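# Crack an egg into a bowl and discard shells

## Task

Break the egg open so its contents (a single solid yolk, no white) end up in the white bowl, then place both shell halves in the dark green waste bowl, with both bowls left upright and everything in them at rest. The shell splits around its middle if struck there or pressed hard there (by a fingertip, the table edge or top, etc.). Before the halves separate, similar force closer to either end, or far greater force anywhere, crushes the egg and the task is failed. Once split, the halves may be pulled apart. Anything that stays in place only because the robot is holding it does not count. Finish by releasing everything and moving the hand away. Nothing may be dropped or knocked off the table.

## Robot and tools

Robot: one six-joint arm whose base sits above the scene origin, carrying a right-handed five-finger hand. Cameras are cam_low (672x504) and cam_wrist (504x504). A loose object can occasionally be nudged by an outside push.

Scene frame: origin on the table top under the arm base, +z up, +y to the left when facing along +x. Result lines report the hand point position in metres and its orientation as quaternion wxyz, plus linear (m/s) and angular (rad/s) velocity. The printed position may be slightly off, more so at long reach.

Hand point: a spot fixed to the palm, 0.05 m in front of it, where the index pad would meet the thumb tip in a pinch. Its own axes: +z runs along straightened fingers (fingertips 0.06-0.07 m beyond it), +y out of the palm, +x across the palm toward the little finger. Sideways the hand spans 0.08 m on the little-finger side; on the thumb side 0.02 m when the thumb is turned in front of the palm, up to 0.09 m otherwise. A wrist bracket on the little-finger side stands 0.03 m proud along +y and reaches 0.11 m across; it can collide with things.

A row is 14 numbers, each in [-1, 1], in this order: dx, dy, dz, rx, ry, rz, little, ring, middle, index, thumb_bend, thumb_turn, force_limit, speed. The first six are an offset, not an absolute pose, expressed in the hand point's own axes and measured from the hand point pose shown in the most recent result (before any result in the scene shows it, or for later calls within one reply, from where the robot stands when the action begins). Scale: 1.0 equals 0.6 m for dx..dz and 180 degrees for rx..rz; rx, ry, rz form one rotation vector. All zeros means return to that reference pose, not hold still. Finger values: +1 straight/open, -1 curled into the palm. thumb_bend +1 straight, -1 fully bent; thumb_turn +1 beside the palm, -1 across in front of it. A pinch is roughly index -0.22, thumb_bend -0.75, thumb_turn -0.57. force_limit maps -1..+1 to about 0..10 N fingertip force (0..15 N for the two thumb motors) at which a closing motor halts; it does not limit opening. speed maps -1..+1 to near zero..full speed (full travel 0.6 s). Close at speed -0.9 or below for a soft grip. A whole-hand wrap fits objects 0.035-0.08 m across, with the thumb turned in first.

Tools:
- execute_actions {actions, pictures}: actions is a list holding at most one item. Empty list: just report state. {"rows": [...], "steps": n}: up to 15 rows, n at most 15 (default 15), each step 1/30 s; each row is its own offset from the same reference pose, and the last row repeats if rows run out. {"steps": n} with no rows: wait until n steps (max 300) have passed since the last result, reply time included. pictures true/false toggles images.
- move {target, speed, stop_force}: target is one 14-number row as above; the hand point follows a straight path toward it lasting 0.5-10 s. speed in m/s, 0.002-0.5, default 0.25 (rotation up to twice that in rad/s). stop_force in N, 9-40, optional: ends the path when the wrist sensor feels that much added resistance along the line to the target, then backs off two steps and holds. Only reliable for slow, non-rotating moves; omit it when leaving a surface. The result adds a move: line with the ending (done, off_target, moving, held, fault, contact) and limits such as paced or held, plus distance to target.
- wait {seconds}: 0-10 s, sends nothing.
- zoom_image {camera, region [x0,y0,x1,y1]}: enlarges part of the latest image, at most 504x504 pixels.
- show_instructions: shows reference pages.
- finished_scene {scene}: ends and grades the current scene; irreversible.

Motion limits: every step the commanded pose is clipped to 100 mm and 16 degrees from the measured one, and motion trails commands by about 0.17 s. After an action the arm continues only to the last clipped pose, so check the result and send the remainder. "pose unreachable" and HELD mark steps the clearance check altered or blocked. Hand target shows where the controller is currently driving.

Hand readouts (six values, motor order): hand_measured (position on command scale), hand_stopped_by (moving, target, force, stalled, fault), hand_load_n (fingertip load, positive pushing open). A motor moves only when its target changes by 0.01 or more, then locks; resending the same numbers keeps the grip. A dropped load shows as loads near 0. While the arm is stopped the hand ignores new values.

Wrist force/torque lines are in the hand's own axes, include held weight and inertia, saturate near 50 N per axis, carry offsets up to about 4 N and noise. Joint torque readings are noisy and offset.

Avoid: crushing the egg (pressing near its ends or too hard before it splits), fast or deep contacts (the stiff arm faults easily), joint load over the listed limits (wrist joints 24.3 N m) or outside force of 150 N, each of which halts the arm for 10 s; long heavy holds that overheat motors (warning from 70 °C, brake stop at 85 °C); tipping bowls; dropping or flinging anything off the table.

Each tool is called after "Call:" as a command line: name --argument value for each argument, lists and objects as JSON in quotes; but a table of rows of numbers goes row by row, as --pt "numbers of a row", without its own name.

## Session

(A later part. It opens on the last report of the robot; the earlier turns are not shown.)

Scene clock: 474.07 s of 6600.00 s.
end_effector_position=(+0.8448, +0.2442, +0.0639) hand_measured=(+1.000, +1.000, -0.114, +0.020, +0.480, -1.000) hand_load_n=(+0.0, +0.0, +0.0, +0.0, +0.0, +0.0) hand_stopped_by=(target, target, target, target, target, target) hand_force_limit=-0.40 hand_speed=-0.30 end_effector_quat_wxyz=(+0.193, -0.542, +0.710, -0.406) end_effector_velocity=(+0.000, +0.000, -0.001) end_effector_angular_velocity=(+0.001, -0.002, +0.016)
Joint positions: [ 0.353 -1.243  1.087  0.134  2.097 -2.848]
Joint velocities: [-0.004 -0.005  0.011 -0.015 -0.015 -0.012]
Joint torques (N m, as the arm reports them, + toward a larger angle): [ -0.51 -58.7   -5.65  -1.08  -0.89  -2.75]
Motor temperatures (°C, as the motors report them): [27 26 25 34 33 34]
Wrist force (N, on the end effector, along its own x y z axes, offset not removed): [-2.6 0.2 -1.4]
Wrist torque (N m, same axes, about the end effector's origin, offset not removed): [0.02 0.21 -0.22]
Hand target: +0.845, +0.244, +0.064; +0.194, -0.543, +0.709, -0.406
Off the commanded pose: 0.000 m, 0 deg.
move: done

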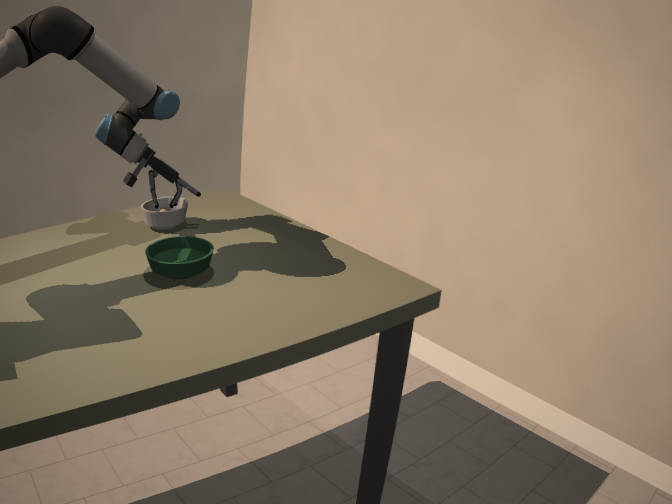

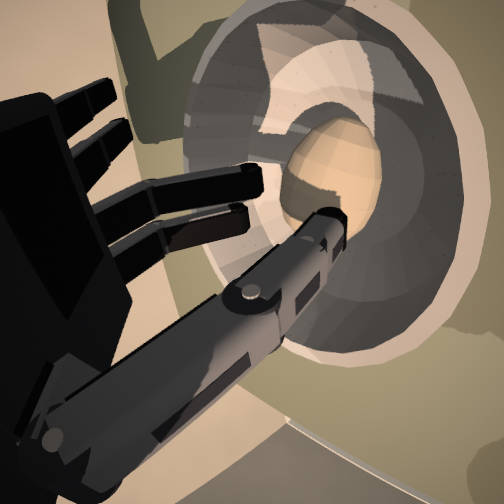

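Call:
move --target '[-0.0015,0.0086,0.0036,0,0,0,1,1,-0.114,0.02,0.48,-1,-0.4,-0.3]' --speed 0.02 --stop_force 9

Call:
move --target '[-0.0014,0.0065,0.0050,0,0,0,1,1,-0.114,0.02,0.48,-1,-0.4,-0.3]' --speed 0.003 --stop_force 9

Call:
zoom_image --camera "cam_wrist" --region '[220,100,400,280]'

Scene clock: 536.50 s of 6600.00 s.
end_effector_position=(+0.8436, +0.2446, +0.0588) hand_measured=(+1.000, +1.000, -0.114, +0.020, +0.480, -1.000) hand_load_n=(+0.0, +0.0, +0.0, +0.0, +0.0, +0.0) hand_stopped_by=(target, target, target, target, target, target) hand_force_limit=-0.40 hand_speed=-0.30 end_effector_quat_wxyz=(+0.193, -0.542, +0.710, -0.406) end_effector_velocity=(-0.001, +0.001, -0.003) end_effector_angular_velocity=(-0.001, +0.001, +0.000)
Joint positions: [ 0.355 -1.236  1.09   0.125  2.098 -2.848]
Joint velocities: [ 0.002  0.004  0.001 -0.004  0.002 -0.001]
Joint torques (N m, as the arm reports them, + toward a larger angle): [ 20.86 -47.69  -8.54  -0.44   1.94   2.55]
Motor temperatures (°C, as the motors report them): [27 26 25 34 33 34]
Wrist force (N, on the end effector, along its own x y z axes, offset not removed): [1.9 -1.3 -3.1]
Wrist torque (N m, same axes, about the end effector's origin, offset not removed): [-0.07 -0.40 -0.05]
Hand target: +0.844, +0.245, +0.058; +0.193, -0.542, +0.710, -0.406
Off the commanded pose: 0.000 m, 0 deg.
After step 90, 58.73 s passed at rest.
move: done

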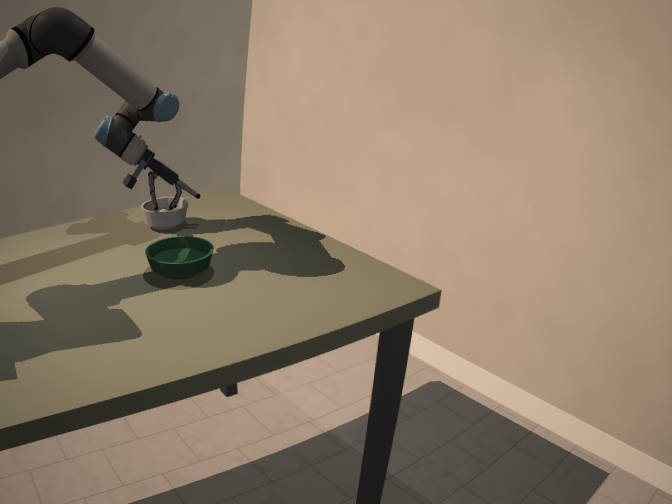

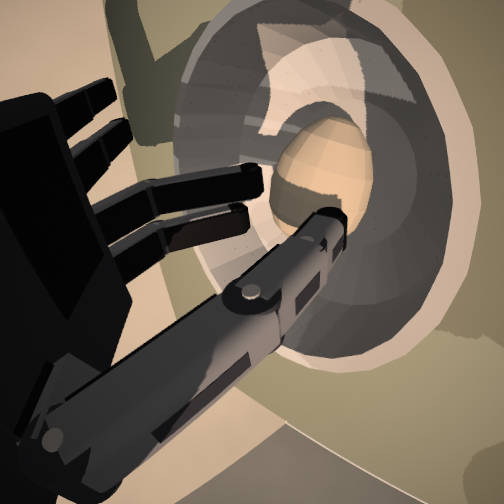

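Scene clock: 538.37 s of 6600.00 s.
end_effector_position=(+0.8437, +0.2446, +0.0539) hand_measured=(+1.000, +1.000, -0.114, +0.020, +0.480, -1.000) hand_load_n=(+0.0, +0.0, +0.0, +0.0, +0.0, +0.0) hand_stopped_by=(target, target, target, target, target, target) hand_force_limit=-0.40 hand_speed=-0.30 end_effector_quat_wxyz=(+0.193, -0.542, +0.710, -0.406) end_effector_velocity=(+0.000, +0.000, -0.001) end_effector_angular_velocity=(+0.000, -0.000, +0.000)
Joint positions: [ 0.355 -1.228  1.087  0.119  2.098 -2.848]
Joint velocities: [ 0.     0.001 -0.001 -0.001  0.     0.   ]
Joint torques (N m, as the arm reports them, + toward a larger angle): [ 22.55 -44.3  -23.47  -0.5    2.34  -1.53]
Motor temperatures (°C, as the motors report them): [27 26 25 34 33 34]
Wrist force (N, on the end effector, along its own x y z axes, offset not removed): [3.0 -1.1 -1.6]
Wrist torque (N m, same axes, about the end effector's origin, offset not removed): [-0.06 -0.53 0.18]
Hand target: +0.844, +0.245, +0.054; +0.193, -0.542, +0.710, -0.406
Off the commanded pose: 0.000 m, 0 deg.
move: done

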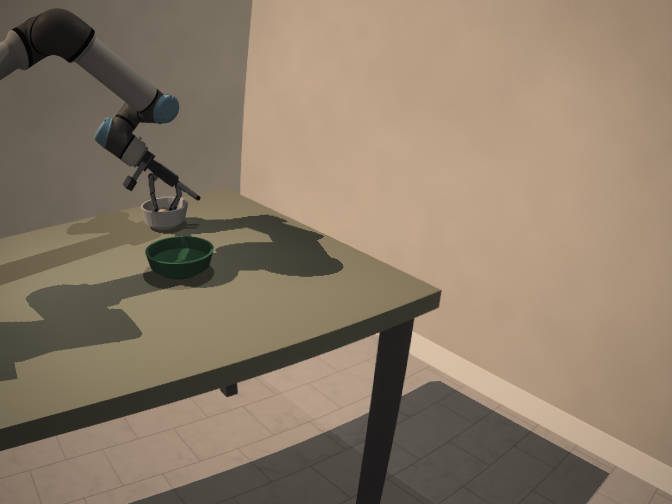

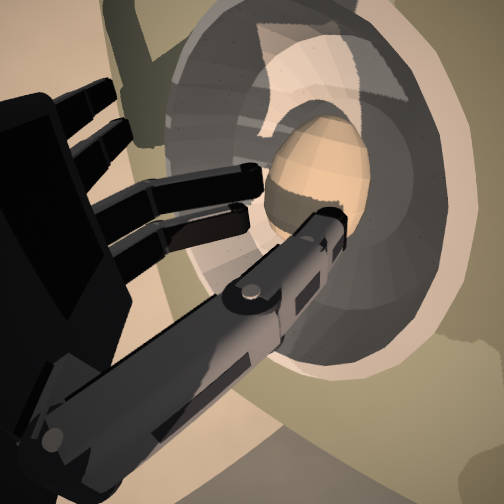

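Region (220, 100, 400, 280) of cam_wrist's 504x504 image, scaled by 2.800, with more detail than that image has.

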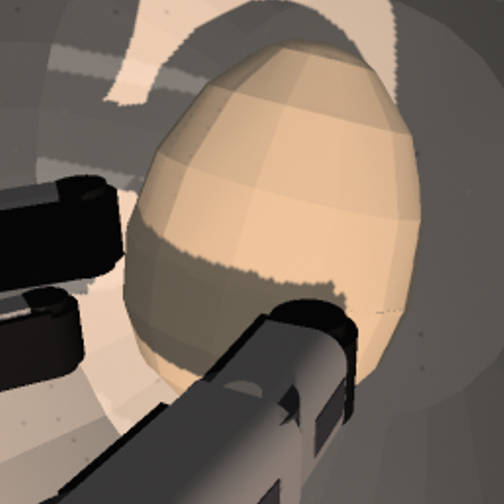

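Call:
move --target '[-0.0008,0.0039,0.0030,0,0,0,1,1,-0.114,0.02,0.48,-1,-0.4,-0.3]' --speed 0.002 --stop_force 9

Call:
zoom_image --camera "cam_wrist" --region '[220,100,400,280]'

Scene clock: 549.03 s of 6600.00 s.
end_effector_position=(+0.8437, +0.2446, +0.0523) hand_measured=(+1.000, +1.000, -0.114, +0.020, +0.480, -1.000) hand_load_n=(+0.0, +0.0, -0.5, +0.0, +1.0, -1.0) hand_stopped_by=(target, target, target, target, target, target) hand_force_limit=-0.40 hand_speed=-0.30 end_effector_quat_wxyz=(+0.193, -0.542, +0.710, -0.406) end_effector_velocity=(+0.001, -0.000, +0.002) end_effector_angular_velocity=(-0.000, -0.001, -0.000)
Joint positions: [ 0.355 -1.225  1.086  0.117  2.099 -2.848]
Joint velocities: [-0.001 -0.002 -0.     0.001 -0.    -0.   ]
Joint torques (N m, as the arm reports them, + toward a larger angle): [ 19.14 -49.16 -11.85   1.94   1.21  -2.25]
Motor temperatures (°C, as the motors report them): [27 26 25 34 33 34]
Wrist force (N, on the end effector, along its own x y z axes, offset not removed): [4.3 -12.5 -10.3]
Wrist torque (N m, same axes, about the end effector's origin, offset not removed): [-0.61 -0.45 -0.08]
Hand target: +0.844, +0.245, +0.053; +0.193, -0.542, +0.710, -0.406
Off the commanded pose: 0.001 m, 0 deg.
After step 90, 6.53 s passed at rest.
move: contact

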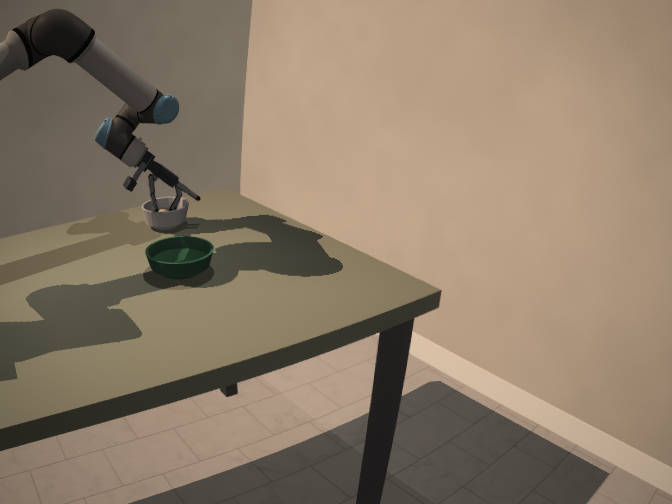

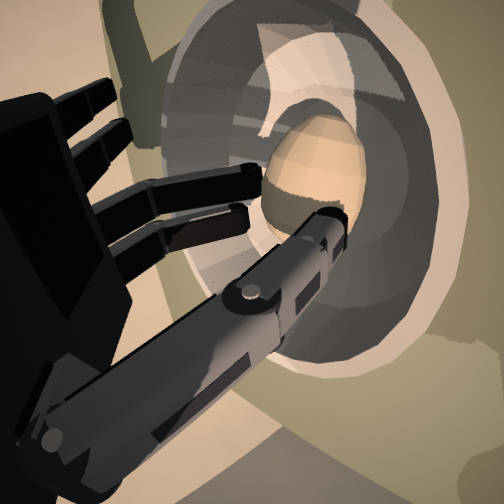

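Region (220, 100, 400, 280) of cam_wrist's 504x504 image, scaled by 2.800, with more detail than that image has.

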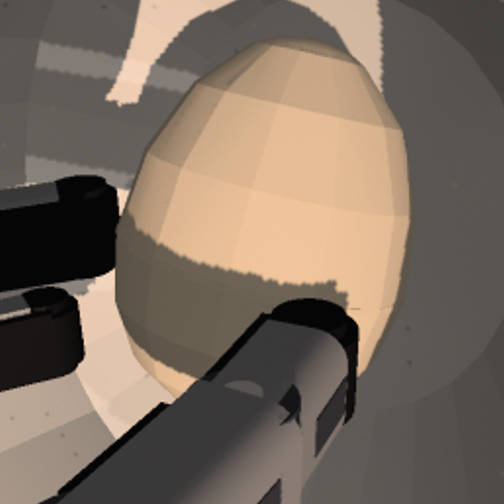

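Call:
move --target '[-0.0088,-0.0026,0.0001,0,0,0,1,1,-0.114,0.02,0.48,-1,-0.4,-0.3]' --speed 0.006

Call:
zoom_image --camera "cam_wrist" --region '[220,100,400,280]'

Scene clock: 569.63 s of 6600.00 s.
end_effector_position=(+0.8464, +0.2492, +0.0526) hand_measured=(+1.000, +1.000, -0.114, +0.020, +0.480, -1.000) hand_load_n=(+0.0, +0.0, +1.0, +0.0, +1.5, -0.5) hand_stopped_by=(target, target, target, target, target, target) hand_force_limit=-0.40 hand_speed=-0.30 end_effector_quat_wxyz=(+0.193, -0.542, +0.710, -0.406) end_effector_velocity=(+0.001, +0.002, +0.001) end_effector_angular_velocity=(+0.000, -0.001, +0.000)
Joint positions: [ 0.362 -1.216  1.065  0.128  2.106 -2.848]
Joint velocities: [ 0.002  0.002 -0.007  0.004  0.002  0.   ]
Joint torques (N m, as the arm reports them, + toward a larger angle): [ 21.05 -45.15 -23.75   2.03   2.29  -2.74]
Motor temperatures (°C, as the motors report them): [27 26 25 34 33 34]
Wrist force (N, on the end effector, along its own x y z axes, offset not removed): [0.9 -3.1 -5.9]
Wrist torque (N m, same axes, about the end effector's origin, offset not removed): [-0.16 -0.07 -0.04]
Hand target: +0.847, +0.249, +0.053; +0.193, -0.542, +0.710, -0.406
Off the commanded pose: 0.000 m, 0 deg.
After step 90, 16.47 s passed at rest.
move: done

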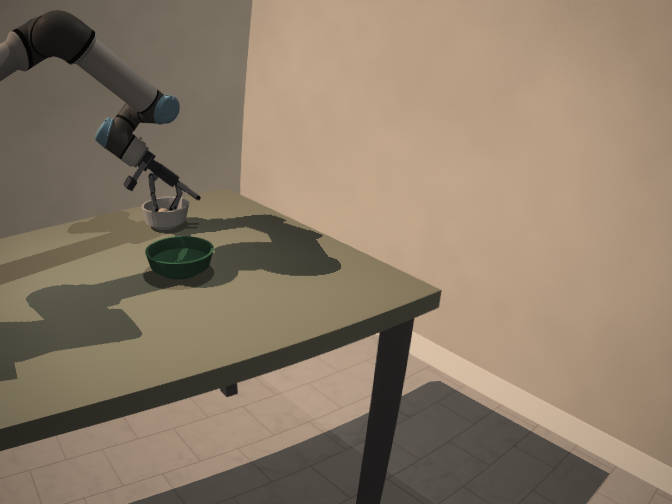

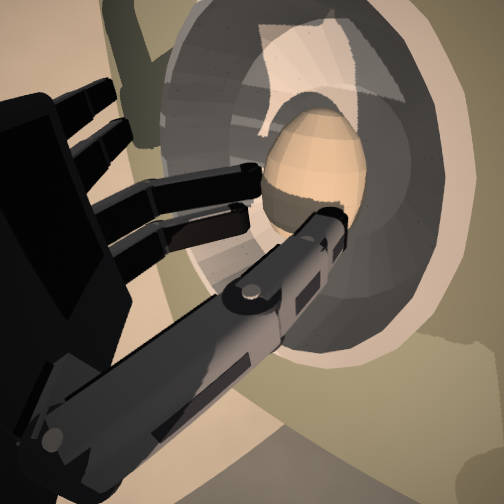

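Region (220, 100, 400, 280) of cam_wrist's 504x504 image, scaled by 2.800, with more detail than that image has.

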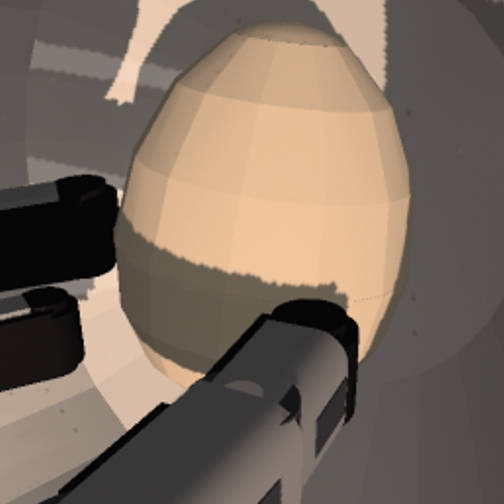

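Call:
move --target '[-0.0006,0.0029,0.0022,0,0,0,1,1,-0.114,0.02,0.48,-1,-0.4,-0.3]' --speed 0.002 --stop_force 28

Call:
zoom_image --camera "cam_wrist" --region '[220,100,400,280]'

Scene clock: 596.77 s of 6600.00 s.
end_effector_position=(+0.8465, +0.2493, +0.0511) hand_measured=(+1.000, +1.000, -0.114, +0.020, +0.480, -1.000) hand_load_n=(+0.0, +0.0, -1.5, +0.0, +1.5, -4.0) hand_stopped_by=(target, target, target, target, target, target) hand_force_limit=-0.40 hand_speed=-0.30 end_effector_quat_wxyz=(+0.194, -0.542, +0.710, -0.406) end_effector_velocity=(-0.000, +0.000, -0.000) end_effector_angular_velocity=(+0.000, +0.001, -0.000)
Joint positions: [ 0.363 -1.213  1.064  0.126  2.106 -2.848]
Joint velocities: [ 0.     0.001 -0.     0.    -0.     0.001]
Joint torques (N m, as the arm reports them, + toward a larger angle): [  6.19 -35.5   -8.96   2.77  -2.43  -2.71]
Motor temperatures (°C, as the motors report them): [27 26 25 34 33 34]
Wrist force (N, on the end effector, along its own x y z axes, offset not removed): [5.1 -27.3 -26.2]
Wrist torque (N m, same axes, about the end effector's origin, offset not removed): [-0.42 0.14 -0.62]
Hand target: +0.846, +0.249, +0.051; +0.194, -0.542, +0.710, -0.406
Off the commanded pose: 0.001 m, 0 deg.
After step 90, 22.93 s passed at rest.
move: contact

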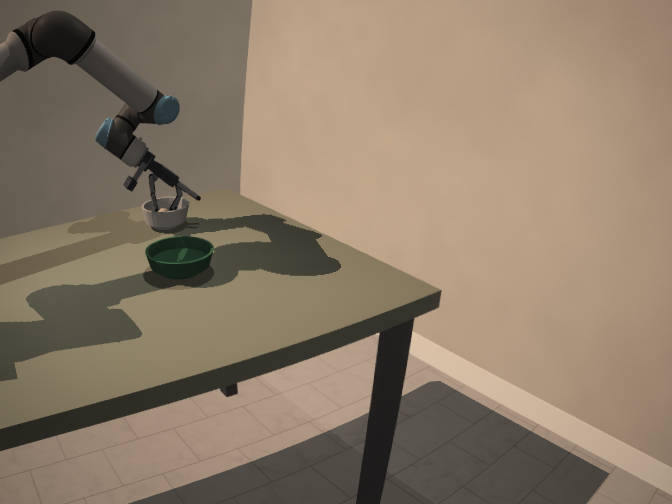

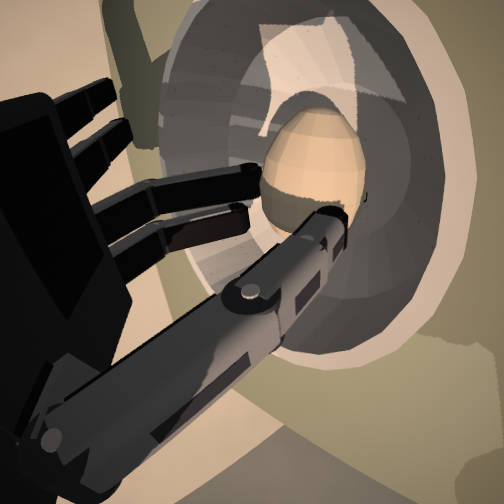

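Region (220, 100, 400, 280) of cam_wrist's 504x504 image, scaled by 2.800, with more detail than that image has.

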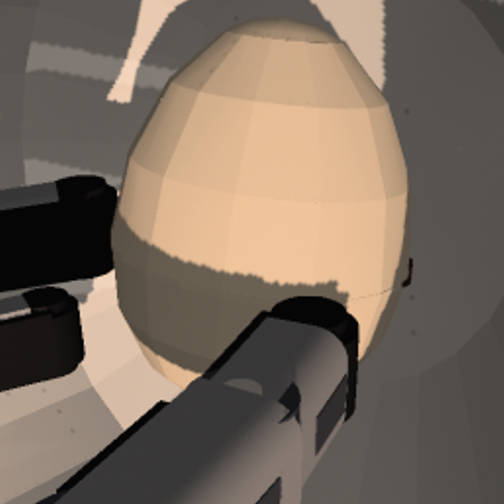

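Call:
move --target '[0.0069,-0.0328,-0.0248,0,0,0,1,1,-0.114,0.02,0.48,-1,-0.4,-0.3]' --speed 0.04

Call:
move --target '[0.0187,0.0383,-0.0398,0.1081,-0.3667,-0.2408,1,1,-0.21,-0.2,0.05,-1,-0.4,-0.3]' --speed 0.3

Call:
zoom_image --camera "cam_wrist" --region '[220,90,440,310]'

Scene clock: 636.90 s of 6600.00 s.
end_effector_position=(+0.8465, +0.2494, +0.0758) hand_measured=(+1.000, +1.000, -0.114, +0.020, +0.480, -1.000) hand_load_n=(+0.0, +0.0, +0.0, +0.0, +0.0, +0.0) hand_stopped_by=(target, target, target, target, target, target) hand_force_limit=-0.40 hand_speed=-0.30 end_effector_quat_wxyz=(+0.194, -0.542, +0.710, -0.406) end_effector_velocity=(+0.000, +0.000, +0.003) end_effector_angular_velocity=(+0.000, -0.000, -0.000)
Joint positions: [ 0.361 -1.253  1.076  0.156  2.104 -2.848]
Joint velocities: [-0.    -0.005  0.001  0.003 -0.     0.   ]
Joint torques (N m, as the arm reports them, + toward a larger angle): [ -2.29 -58.5   -7.53   2.07  -0.79  -1.51]
Motor temperatures (°C, as the motors report them): [27 26 25 34 33 34]
Wrist force (N, on the end effector, along its own x y z axes, offset not removed): [1.8 -0.4 -3.1]
Wrist torque (N m, same axes, about the end effector's origin, offset not removed): [0.02 -0.40 -0.08]
Hand target: +0.846, +0.249, +0.076; +0.194, -0.542, +0.710, -0.406
Off the commanded pose: 0.000 m, 0 deg.
After step 90, 36.10 s passed at rest.
move: done

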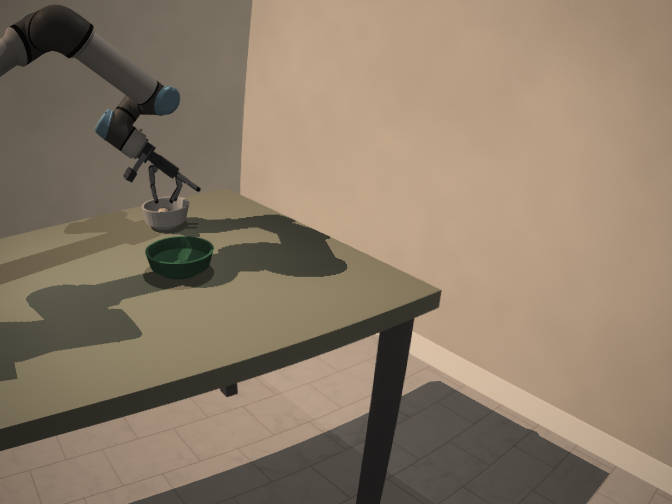

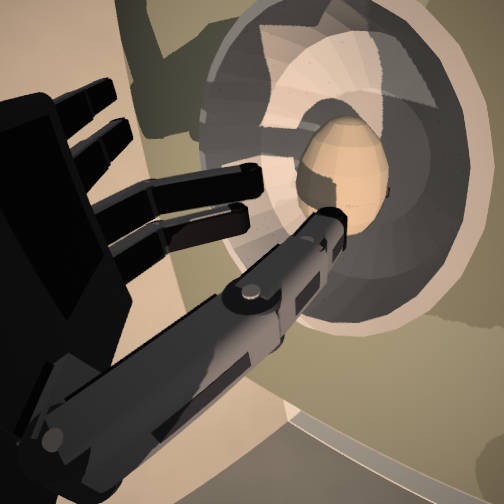

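Scene clock: 639.90 s of 6600.00 s.
end_effector_position=(+0.8114, +0.2496, +0.0740) hand_measured=(+1.000, +1.000, -0.210, -0.200, +0.050, -1.000) hand_load_n=(+0.0, +0.0, +0.0, +0.0, +0.0, +0.0) hand_stopped_by=(target, target, target, target, target, target) hand_force_limit=-0.40 hand_speed=-0.30 end_effector_quat_wxyz=(-0.466, +0.842, -0.186, +0.199) end_effector_velocity=(+0.000, +0.000, +0.001) end_effector_angular_velocity=(-0.002, +0.000, +0.015)
Joint positions: [-0.056 -1.355  1.328 -0.281  0.543 -3.544]
Joint velocities: [-0.001  0.005 -0.014  0.017 -0.013 -0.015]
Joint torques (N m, as the arm reports them, + toward a larger angle): [-13.05 -39.17 -22.38   1.75  -1.06  -2.79]
Motor temperatures (°C, as the motors report them): [27 26 25 34 33 34]
Wrist force (N, on the end effector, along its own x y z axes, offset not removed): [1.0 -2.8 -1.9]
Wrist torque (N m, same axes, about the end effector's origin, offset not removed): [-0.45 -0.17 -0.14]
Hand target: +0.811, +0.250, +0.074; -0.466, +0.842, -0.185, +0.199
Off the commanded pose: 0.000 m, 0 deg.
move: done

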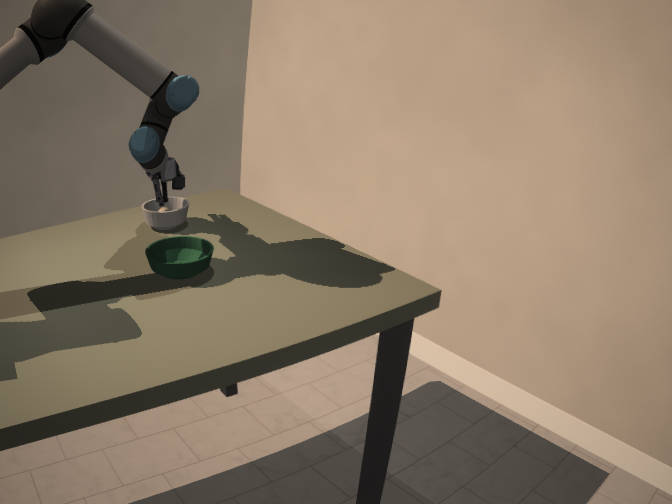

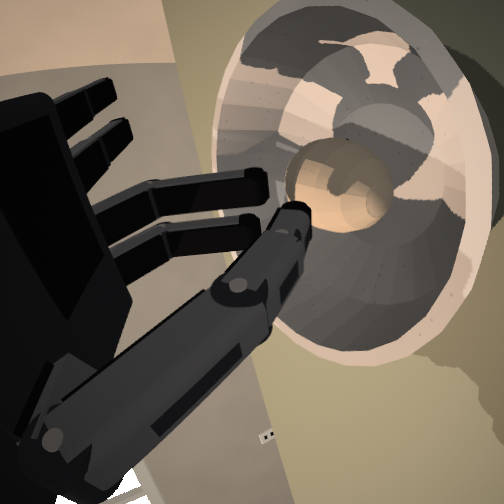

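Region (220, 90, 440, 310) of cam_wrist's 504x504 image, scaled by 2.291, with more detail than that image has.

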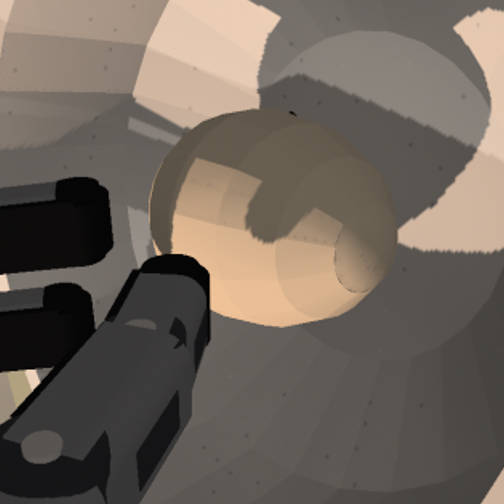

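Call:
zoom_image --camera "cam_wrist" --region '[270,125,400,245]'

Region (270, 125, 400, 245) of cam_wrist's 504x504 image, scaled by 3.877, with more detail than that image has; it fills the top 465 rows of this view, and the rest is white.

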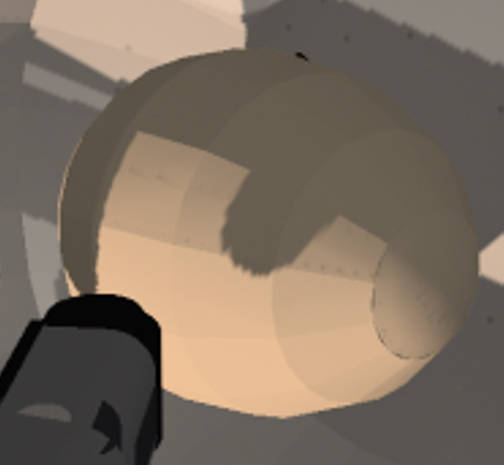

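Call:
move --target '[-0.0032,0.0112,0.0169,0,0,0,1,1,-0.21,-0.2,0.05,-1,-0.4,-0.3]' --speed 0.03 --stop_force 9

Call:
move --target '[-0.0016,0.0086,0.0049,0,0,0,1,1,-0.21,-0.2,0.05,-1,-0.4,-0.3]' --speed 0.003 --stop_force 11

Call:
zoom_image --camera "cam_wrist" --region '[230,120,400,280]'

Scene clock: 705.90 s of 6600.00 s.
end_effector_position=(+0.8140, +0.2543, +0.0632) hand_measured=(+1.000, +1.000, -0.210, -0.200, +0.050, -1.000) hand_load_n=(+0.0, +0.0, +0.0, +0.0, +0.0, +0.0) hand_stopped_by=(target, target, target, target, target, target) hand_force_limit=-0.40 hand_speed=-0.30 end_effector_quat_wxyz=(-0.466, +0.842, -0.186, +0.199) end_effector_velocity=(+0.000, +0.001, -0.003) end_effector_angular_velocity=(+0.000, +0.001, -0.001)
Joint positions: [-0.041 -1.33   1.308 -0.278  0.558 -3.552]
Joint velocities: [ 0.003  0.006 -0.004  0.     0.003 -0.001]
Joint torques (N m, as the arm reports them, + toward a larger angle): [ 14.12 -38.34 -22.4    1.06   1.47  -3.08]
Motor temperatures (°C, as the motors report them): [27 26 25 34 33 34]
Wrist force (N, on the end effector, along its own x y z axes, offset not removed): [-0.3 -2.2 -3.2]
Wrist torque (N m, same axes, about the end effector's origin, offset not removed): [-0.28 -0.04 -0.20]
Hand target: +0.814, +0.254, +0.063; -0.466, +0.842, -0.186, +0.199
Off the commanded pose: 0.000 m, 0 deg.
After step 90, 62.17 s passed at rest.
move: done

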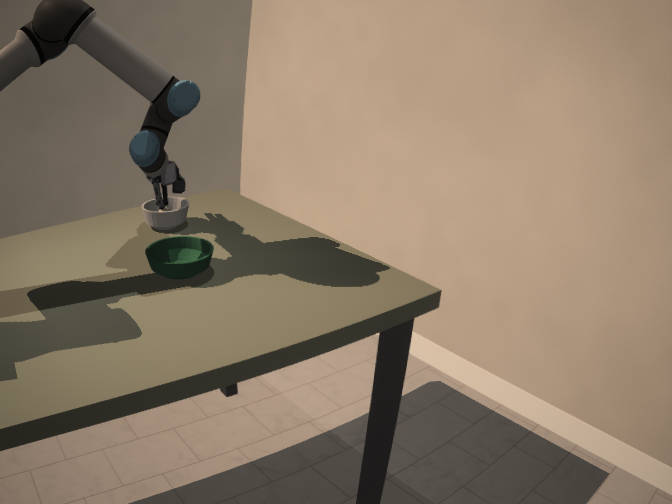

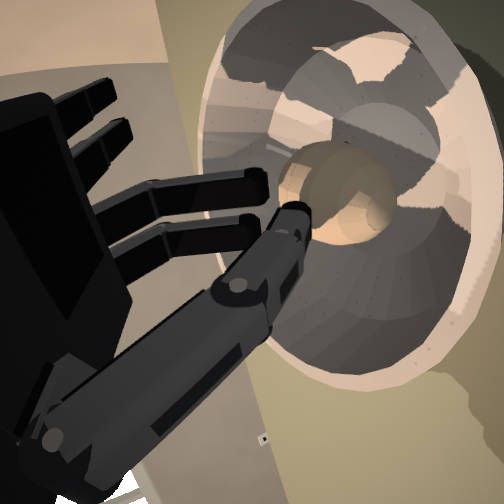

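Scene clock: 706.87 s of 6600.00 s.
end_effector_position=(+0.8141, +0.2543, +0.0615) hand_measured=(+1.000, +1.000, -0.210, -0.200, +0.048, -1.000) hand_load_n=(+0.0, +0.0, +0.0, +0.0, -4.0, -2.0) hand_stopped_by=(target, target, target, target, target, target) hand_force_limit=-0.40 hand_speed=-0.30 end_effector_quat_wxyz=(-0.466, +0.842, -0.185, +0.199) end_effector_velocity=(+0.001, -0.000, +0.002) end_effector_angular_velocity=(-0.001, -0.002, -0.000)
Joint positions: [-0.04  -1.327  1.307 -0.28   0.559 -3.553]
Joint velocities: [-0.001 -0.003  0.     0.001  0.     0.   ]
Joint torques (N m, as the arm reports them, + toward a larger angle): [  5.75 -49.46  -9.33   1.39   0.43  -2.16]
Motor temperatures (°C, as the motors report them): [27 26 25 34 33 34]
Wrist force (N, on the end effector, along its own x y z axes, offset not removed): [-0.1 -10.0 -7.9]
Wrist torque (N m, same axes, about the end effector's origin, offset not removed): [-0.45 0.05 -0.36]
Hand target: +0.814, +0.254, +0.062; -0.466, +0.842, -0.185, +0.199
Off the commanded pose: 0.004 m, 0 deg.
move: contact

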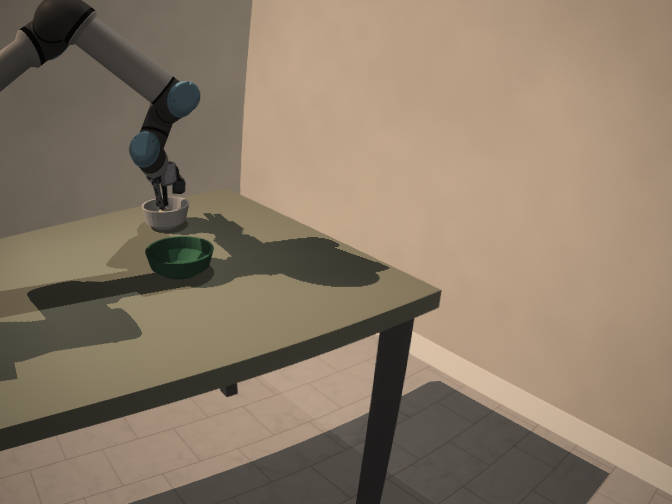

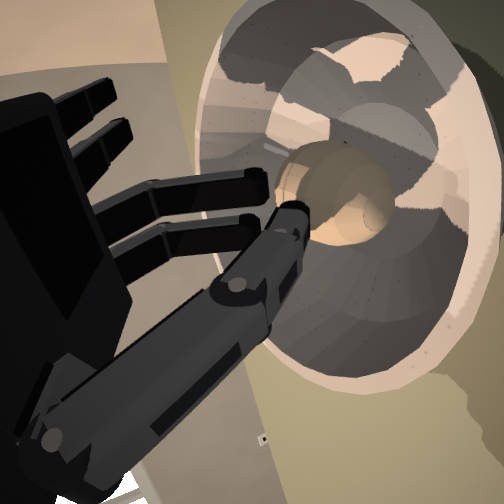

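Region (230, 120, 400, 280) of cam_wrist's 504x504 image, scaled by 2.965, with more detail than that image has; it fills the top 474 rows of this view, and the rest is white.

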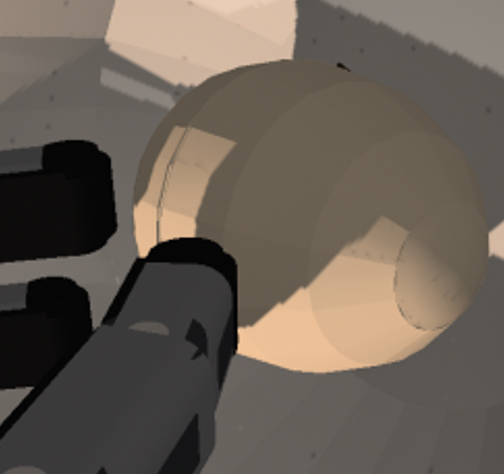

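Call:
move --target '[0.0003,0.0002,-0.0037,-0.0247,-0.0033,-0.0025,1,1,-0.21,-0.2,0.05,-1,-0.4,-0.3]' --speed 0.06

Call:
move --target '[-0.0016,0.0082,0.0055,0,0,0,1,1,-0.21,-0.2,0.05,-1,-0.4,-0.3]' --speed 0.003 --stop_force 12

Call:
zoom_image --camera "cam_wrist" --region '[230,120,400,280]'

Scene clock: 747.37 s of 6600.00 s.
end_effector_position=(+0.8131, +0.2526, +0.0625) hand_measured=(+1.000, +1.000, -0.210, -0.200, +0.050, -1.000) hand_load_n=(+0.0, +0.0, +0.0, +0.0, +0.0, +0.0) hand_stopped_by=(target, target, target, target, target, target) hand_force_limit=-0.40 hand_speed=-0.30 end_effector_quat_wxyz=(-0.434, +0.861, -0.187, +0.190) end_effector_velocity=(+0.000, -0.000, -0.000) end_effector_angular_velocity=(-0.015, +0.009, +0.001)
Joint positions: [-0.028 -1.309  1.234 -0.091  0.596 -3.675]
Joint velocities: [ 0.003  0.007 -0.02   0.043  0.009 -0.027]
Joint torques (N m, as the arm reports them, + toward a larger angle): [ 12.62 -40.19 -20.68   2.08   1.11  -2.4 ]
Motor temperatures (°C, as the motors report them): [27 26 25 34 33 34]
Wrist force (N, on the end effector, along its own x y z axes, offset not removed): [-1.0 -2.7 -1.1]
Wrist torque (N m, same axes, about the end effector's origin, offset not removed): [-0.35 -0.02 -0.26]
Hand target: +0.813, +0.253, +0.063; -0.433, +0.861, -0.187, +0.189
Off the commanded pose: 0.000 m, 0 deg.
After step 90, 36.50 s passed at rest.
move: done

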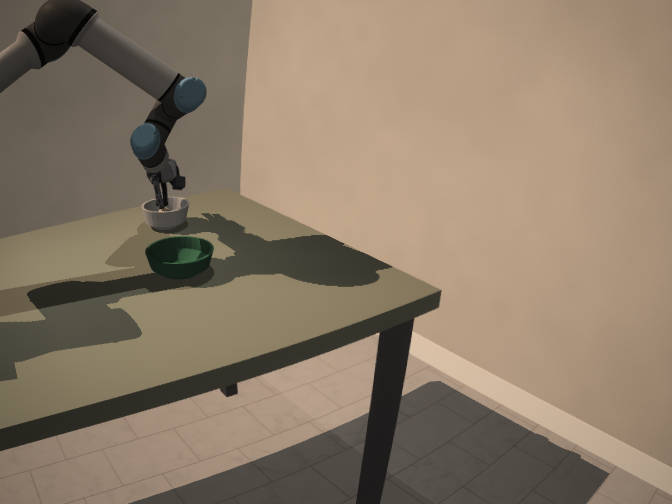

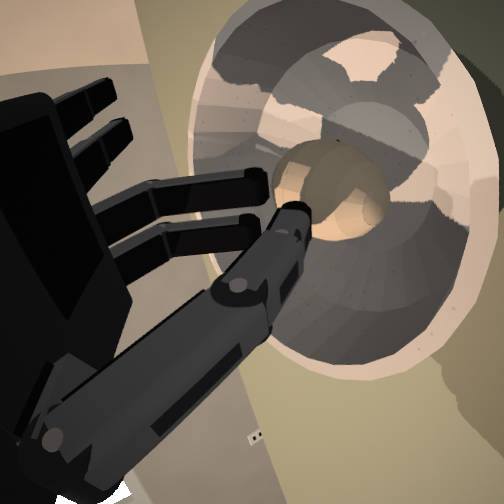

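Scene clock: 748.83 s of 6600.00 s.
end_effector_position=(+0.8132, +0.2527, +0.0593) hand_measured=(+1.000, +1.000, -0.210, -0.200, +0.048, -1.000) hand_load_n=(+0.0, +0.0, +0.0, +0.0, -3.0, -2.0) hand_stopped_by=(target, target, target, target, target, target) hand_force_limit=-0.40 hand_speed=-0.30 end_effector_quat_wxyz=(-0.434, +0.861, -0.187, +0.190) end_effector_velocity=(+0.000, -0.000, +0.001) end_effector_angular_velocity=(-0.000, -0.001, +0.000)
Joint positions: [-0.027 -1.303  1.233 -0.095  0.598 -3.676]
Joint velocities: [-0.    -0.001  0.     0.    -0.    -0.001]
Joint torques (N m, as the arm reports them, + toward a larger angle): [  6.11 -48.19 -10.06   1.64   0.69  -2.3 ]
Motor temperatures (°C, as the motors report them): [27 26 25 34 33 34]
Wrist force (N, on the end effector, along its own x y z axes, offset not removed): [3.2 -11.9 -10.0]
Wrist torque (N m, same axes, about the end effector's origin, offset not removed): [-0.31 -0.29 -0.28]
Hand target: +0.813, +0.253, +0.059; -0.434, +0.861, -0.187, +0.190
Off the commanded pose: 0.003 m, 0 deg.
move: contact

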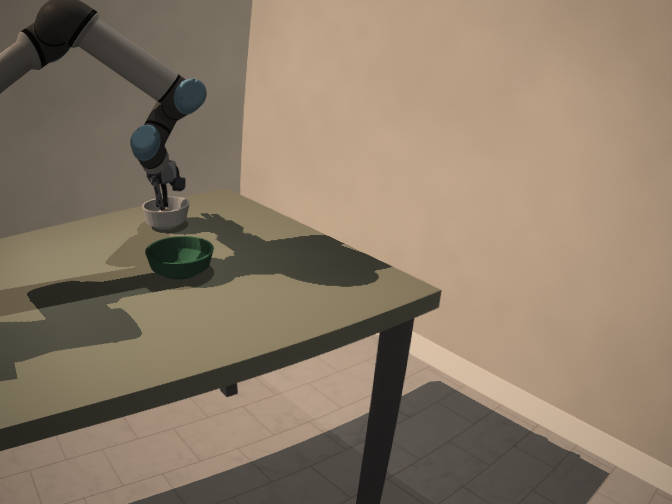

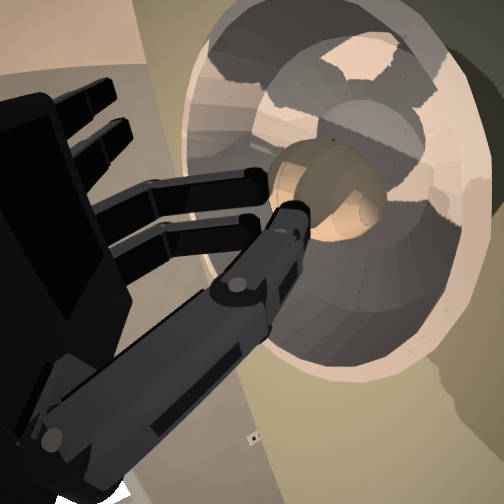

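Region (230, 120, 400, 280) of cam_wrist's 504x504 image, scaled by 2.965, with more detail than that image has; it fills the top 474 rows of this view, and the rest is white.

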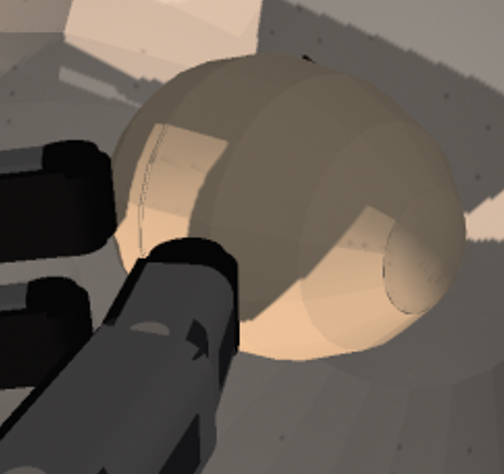

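Call:
execute_actions --actions '[]'

Scene clock: 787.47 s of 6600.00 s.
end_effector_position=(+0.8131, +0.2526, +0.0595) hand_measured=(+1.000, +1.000, -0.210, -0.200, +0.048, -1.000) hand_load_n=(+0.0, +0.0, +0.0, +0.0, -2.5, -1.5) hand_stopped_by=(target, target, target, target, target, target) hand_force_limit=-0.40 hand_speed=-0.30 end_effector_quat_wxyz=(-0.434, +0.861, -0.187, +0.190) end_effector_velocity=(+0.000, +0.000, +0.000) end_effector_angular_velocity=(+0.000, -0.000, +0.001)
Joint positions: [-0.027 -1.303  1.233 -0.094  0.597 -3.676]
Joint velocities: [ 0.    -0.001  0.     0.    -0.    -0.   ]
Joint torques (N m, as the arm reports them, + toward a larger angle): [-10.57 -49.98  -5.39   1.81  -1.03   2.52]
Motor temperatures (°C, as the motors report them): [27 26 25 34 33 34]
Wrist force (N, on the end effector, along its own x y z axes, offset not removed): [1.9 -10.6 -9.6]
Wrist torque (N m, same axes, about the end effector's origin, offset not removed): [-0.56 -0.12 -0.28]
Hand target: +0.813, +0.253, +0.059; -0.434, +0.861, -0.187, +0.190
Off the commanded pose: 0.003 m, 0 deg.
Steps of this call (steps 1 to 90: nothing new was sent; then 35.63 s passed at rest). Readings (end_effector_position | what the end effector reports):
1: (+0.8132, +0.2527, +0.0593) | hand_measured=(+1.000, +1.000, -0.210, -0.200, +0.048, -1.000) hand_load_n=(+0.0, +0.0, +0.0, +0.0, -3.0, -2.0) hand_stopped_by=(target, target, target, target, target, target) hand_force_limit=-0.40 hand_speed=-0.30
2: (+0.8132, +0.2527, +0.0593) | hand_measured=(+1.000, +1.000, -0.210, -0.200, +0.048, -1.000) hand_load_n=(+0.0, +0.0, +0.0, +0.0, -3.0, -2.0) hand_stopped_by=(target, target, target, target, target, target) hand_force_limit=-0.40 hand_speed=-0.30
4: (+0.8131, +0.2527, +0.0594) | hand_measured=(+1.000, +1.000, -0.210, -0.200, +0.048, -1.000) hand_load_n=(+0.0, +0.0, +0.0, +0.0, -2.5, -1.5) hand_stopped_by=(target, target, target, target, target, target) hand_force_limit=-0.40 hand_speed=-0.30
8: (+0.8131, +0.2527, +0.0594) | hand_measured=(+1.000, +1.000, -0.210, -0.200, +0.048, -1.000) hand_load_n=(+0.0, +0.0, +0.0, +0.0, -2.5, -1.5) hand_stopped_by=(target, target, target, target, target, target) hand_force_limit=-0.40 hand_speed=-0.30
90: the state above

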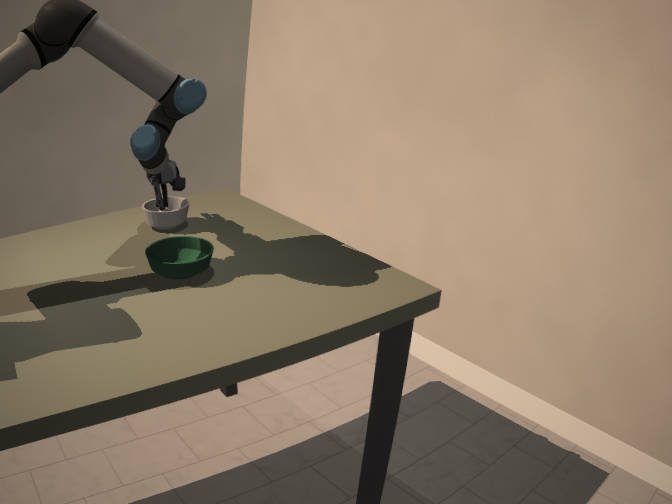

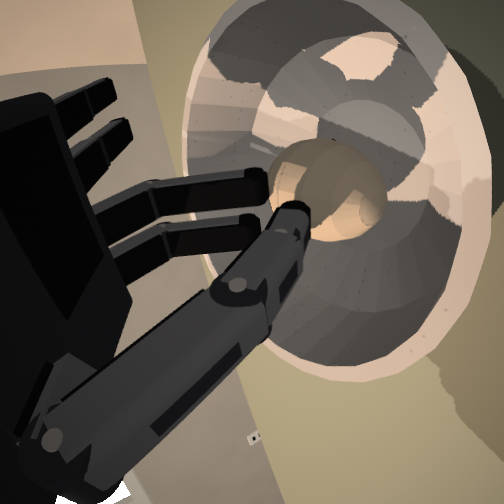

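Call:
zoom_image --camera "cam_wrist" --region '[220, 110, 420, 290]'

Region (220, 110, 420, 290) of cam_wrist's 504x504 image, scaled by 2.520, with more detail than that image has; it fills the top 454 rows of this view, and the rest is white.

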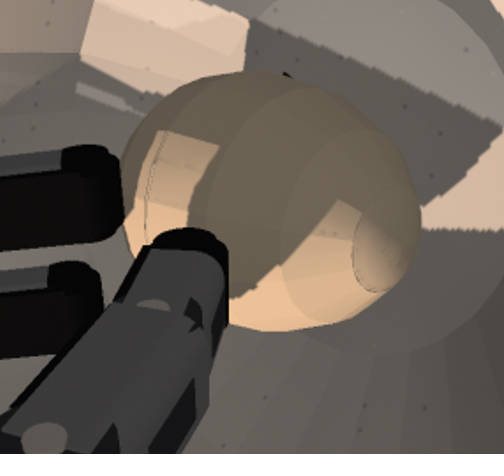

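Call:
move --target '[-0.000145,0.000213,0.00115,-0.01369,-0.00183,-0.00139,1,1,-0.21,-0.2,0.05,-1,-0.4,-0.3]' --speed 0.03

Call:
move --target '[-0.000825,0.00396,0.002945,0,0,0,1,1,-0.21,-0.2,0.05,-1,-0.4,-0.3]' --speed 0.002 --stop_force 10

Scene clock: 829.13 s of 6600.00 s.
end_effector_position=(+0.8133, +0.2531, +0.0590) hand_measured=(+1.000, +1.000, -0.210, -0.200, +0.050, -1.000) hand_load_n=(+0.0, +0.0, -1.0, +0.0, -1.0, -0.5) hand_stopped_by=(target, target, target, target, target, target) hand_force_limit=-0.40 hand_speed=-0.30 end_effector_quat_wxyz=(-0.416, +0.870, -0.188, +0.185) end_effector_velocity=(+0.000, +0.001, -0.000) end_effector_angular_velocity=(-0.015, +0.008, +0.002)
Joint positions: [-0.016 -1.289  1.19   0.001  0.625 -3.735]
Joint velocities: [ 0.005  0.007 -0.02   0.04   0.011 -0.025]
Joint torques (N m, as the arm reports them, + toward a larger angle): [ 13.57 -37.91 -19.95   2.5    1.53  -2.96]
Motor temperatures (°C, as the motors report them): [27 26 25 34 33 34]
Wrist force (N, on the end effector, along its own x y z axes, offset not removed): [0.0 -8.9 -5.9]
Wrist torque (N m, same axes, about the end effector's origin, offset not removed): [-0.39 0.07 -0.19]
Hand target: +0.813, +0.253, +0.059; -0.416, +0.871, -0.188, +0.184
Off the commanded pose: 0.000 m, 0 deg.
After step 90, 37.70 s passed at rest.
move: done

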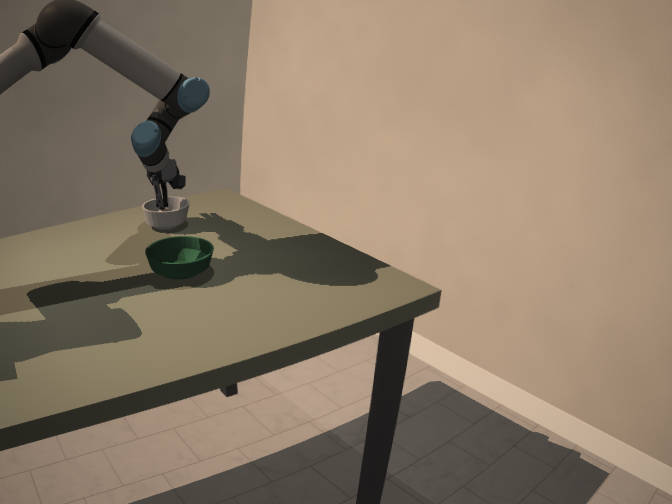

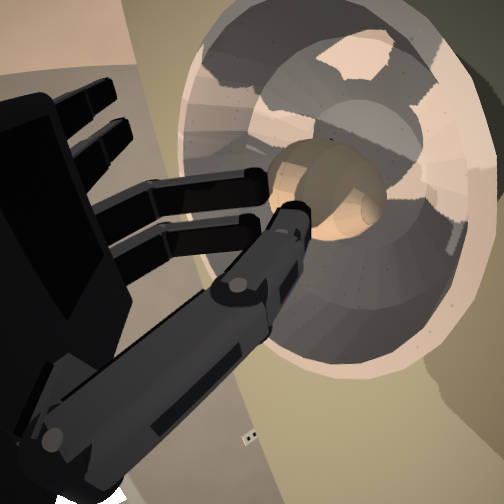

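Scene clock: 829.83 s of 6600.00 s.
end_effector_position=(+0.8133, +0.2531, +0.0584) hand_measured=(+1.000, +1.000, -0.210, -0.200, +0.050, -1.000) hand_load_n=(+0.0, +0.0, -2.0, +0.0, -1.5, -1.5) hand_stopped_by=(target, target, target, target, target, target) hand_force_limit=-0.40 hand_speed=-0.30 end_effector_quat_wxyz=(-0.416, +0.870, -0.188, +0.185) end_effector_velocity=(+0.000, -0.000, -0.000) end_effector_angular_velocity=(-0.000, -0.001, +0.000)
Joint positions: [-0.016 -1.288  1.189  0.001  0.625 -3.735]
Joint velocities: [ 0.     0.001 -0.    -0.001  0.    -0.001]
Joint torques (N m, as the arm reports them, + toward a larger angle): [  8.44 -41.03  -7.46   1.98   2.35   2.31]
Motor temperatures (°C, as the motors report them): [27 26 25 34 33 34]
Wrist force (N, on the end effector, along its own x y z axes, offset not removed): [3.1 -20.1 -12.5]
Wrist torque (N m, same axes, about the end effector's origin, offset not removed): [-0.46 0.02 -0.37]
Hand target: +0.813, +0.253, +0.059; -0.416, +0.870, -0.188, +0.185
Off the commanded pose: 0.002 m, 0 deg.
move: contact

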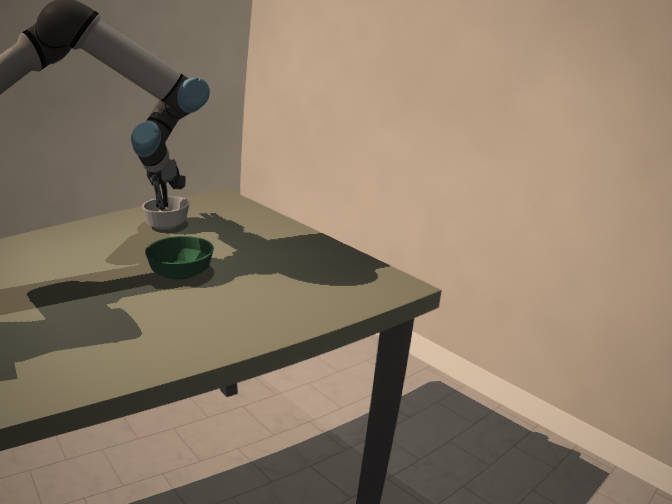

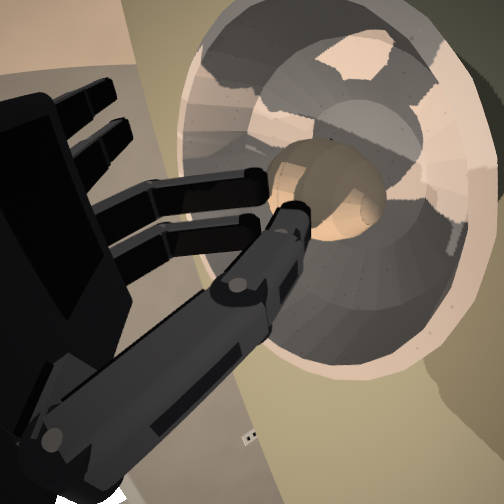

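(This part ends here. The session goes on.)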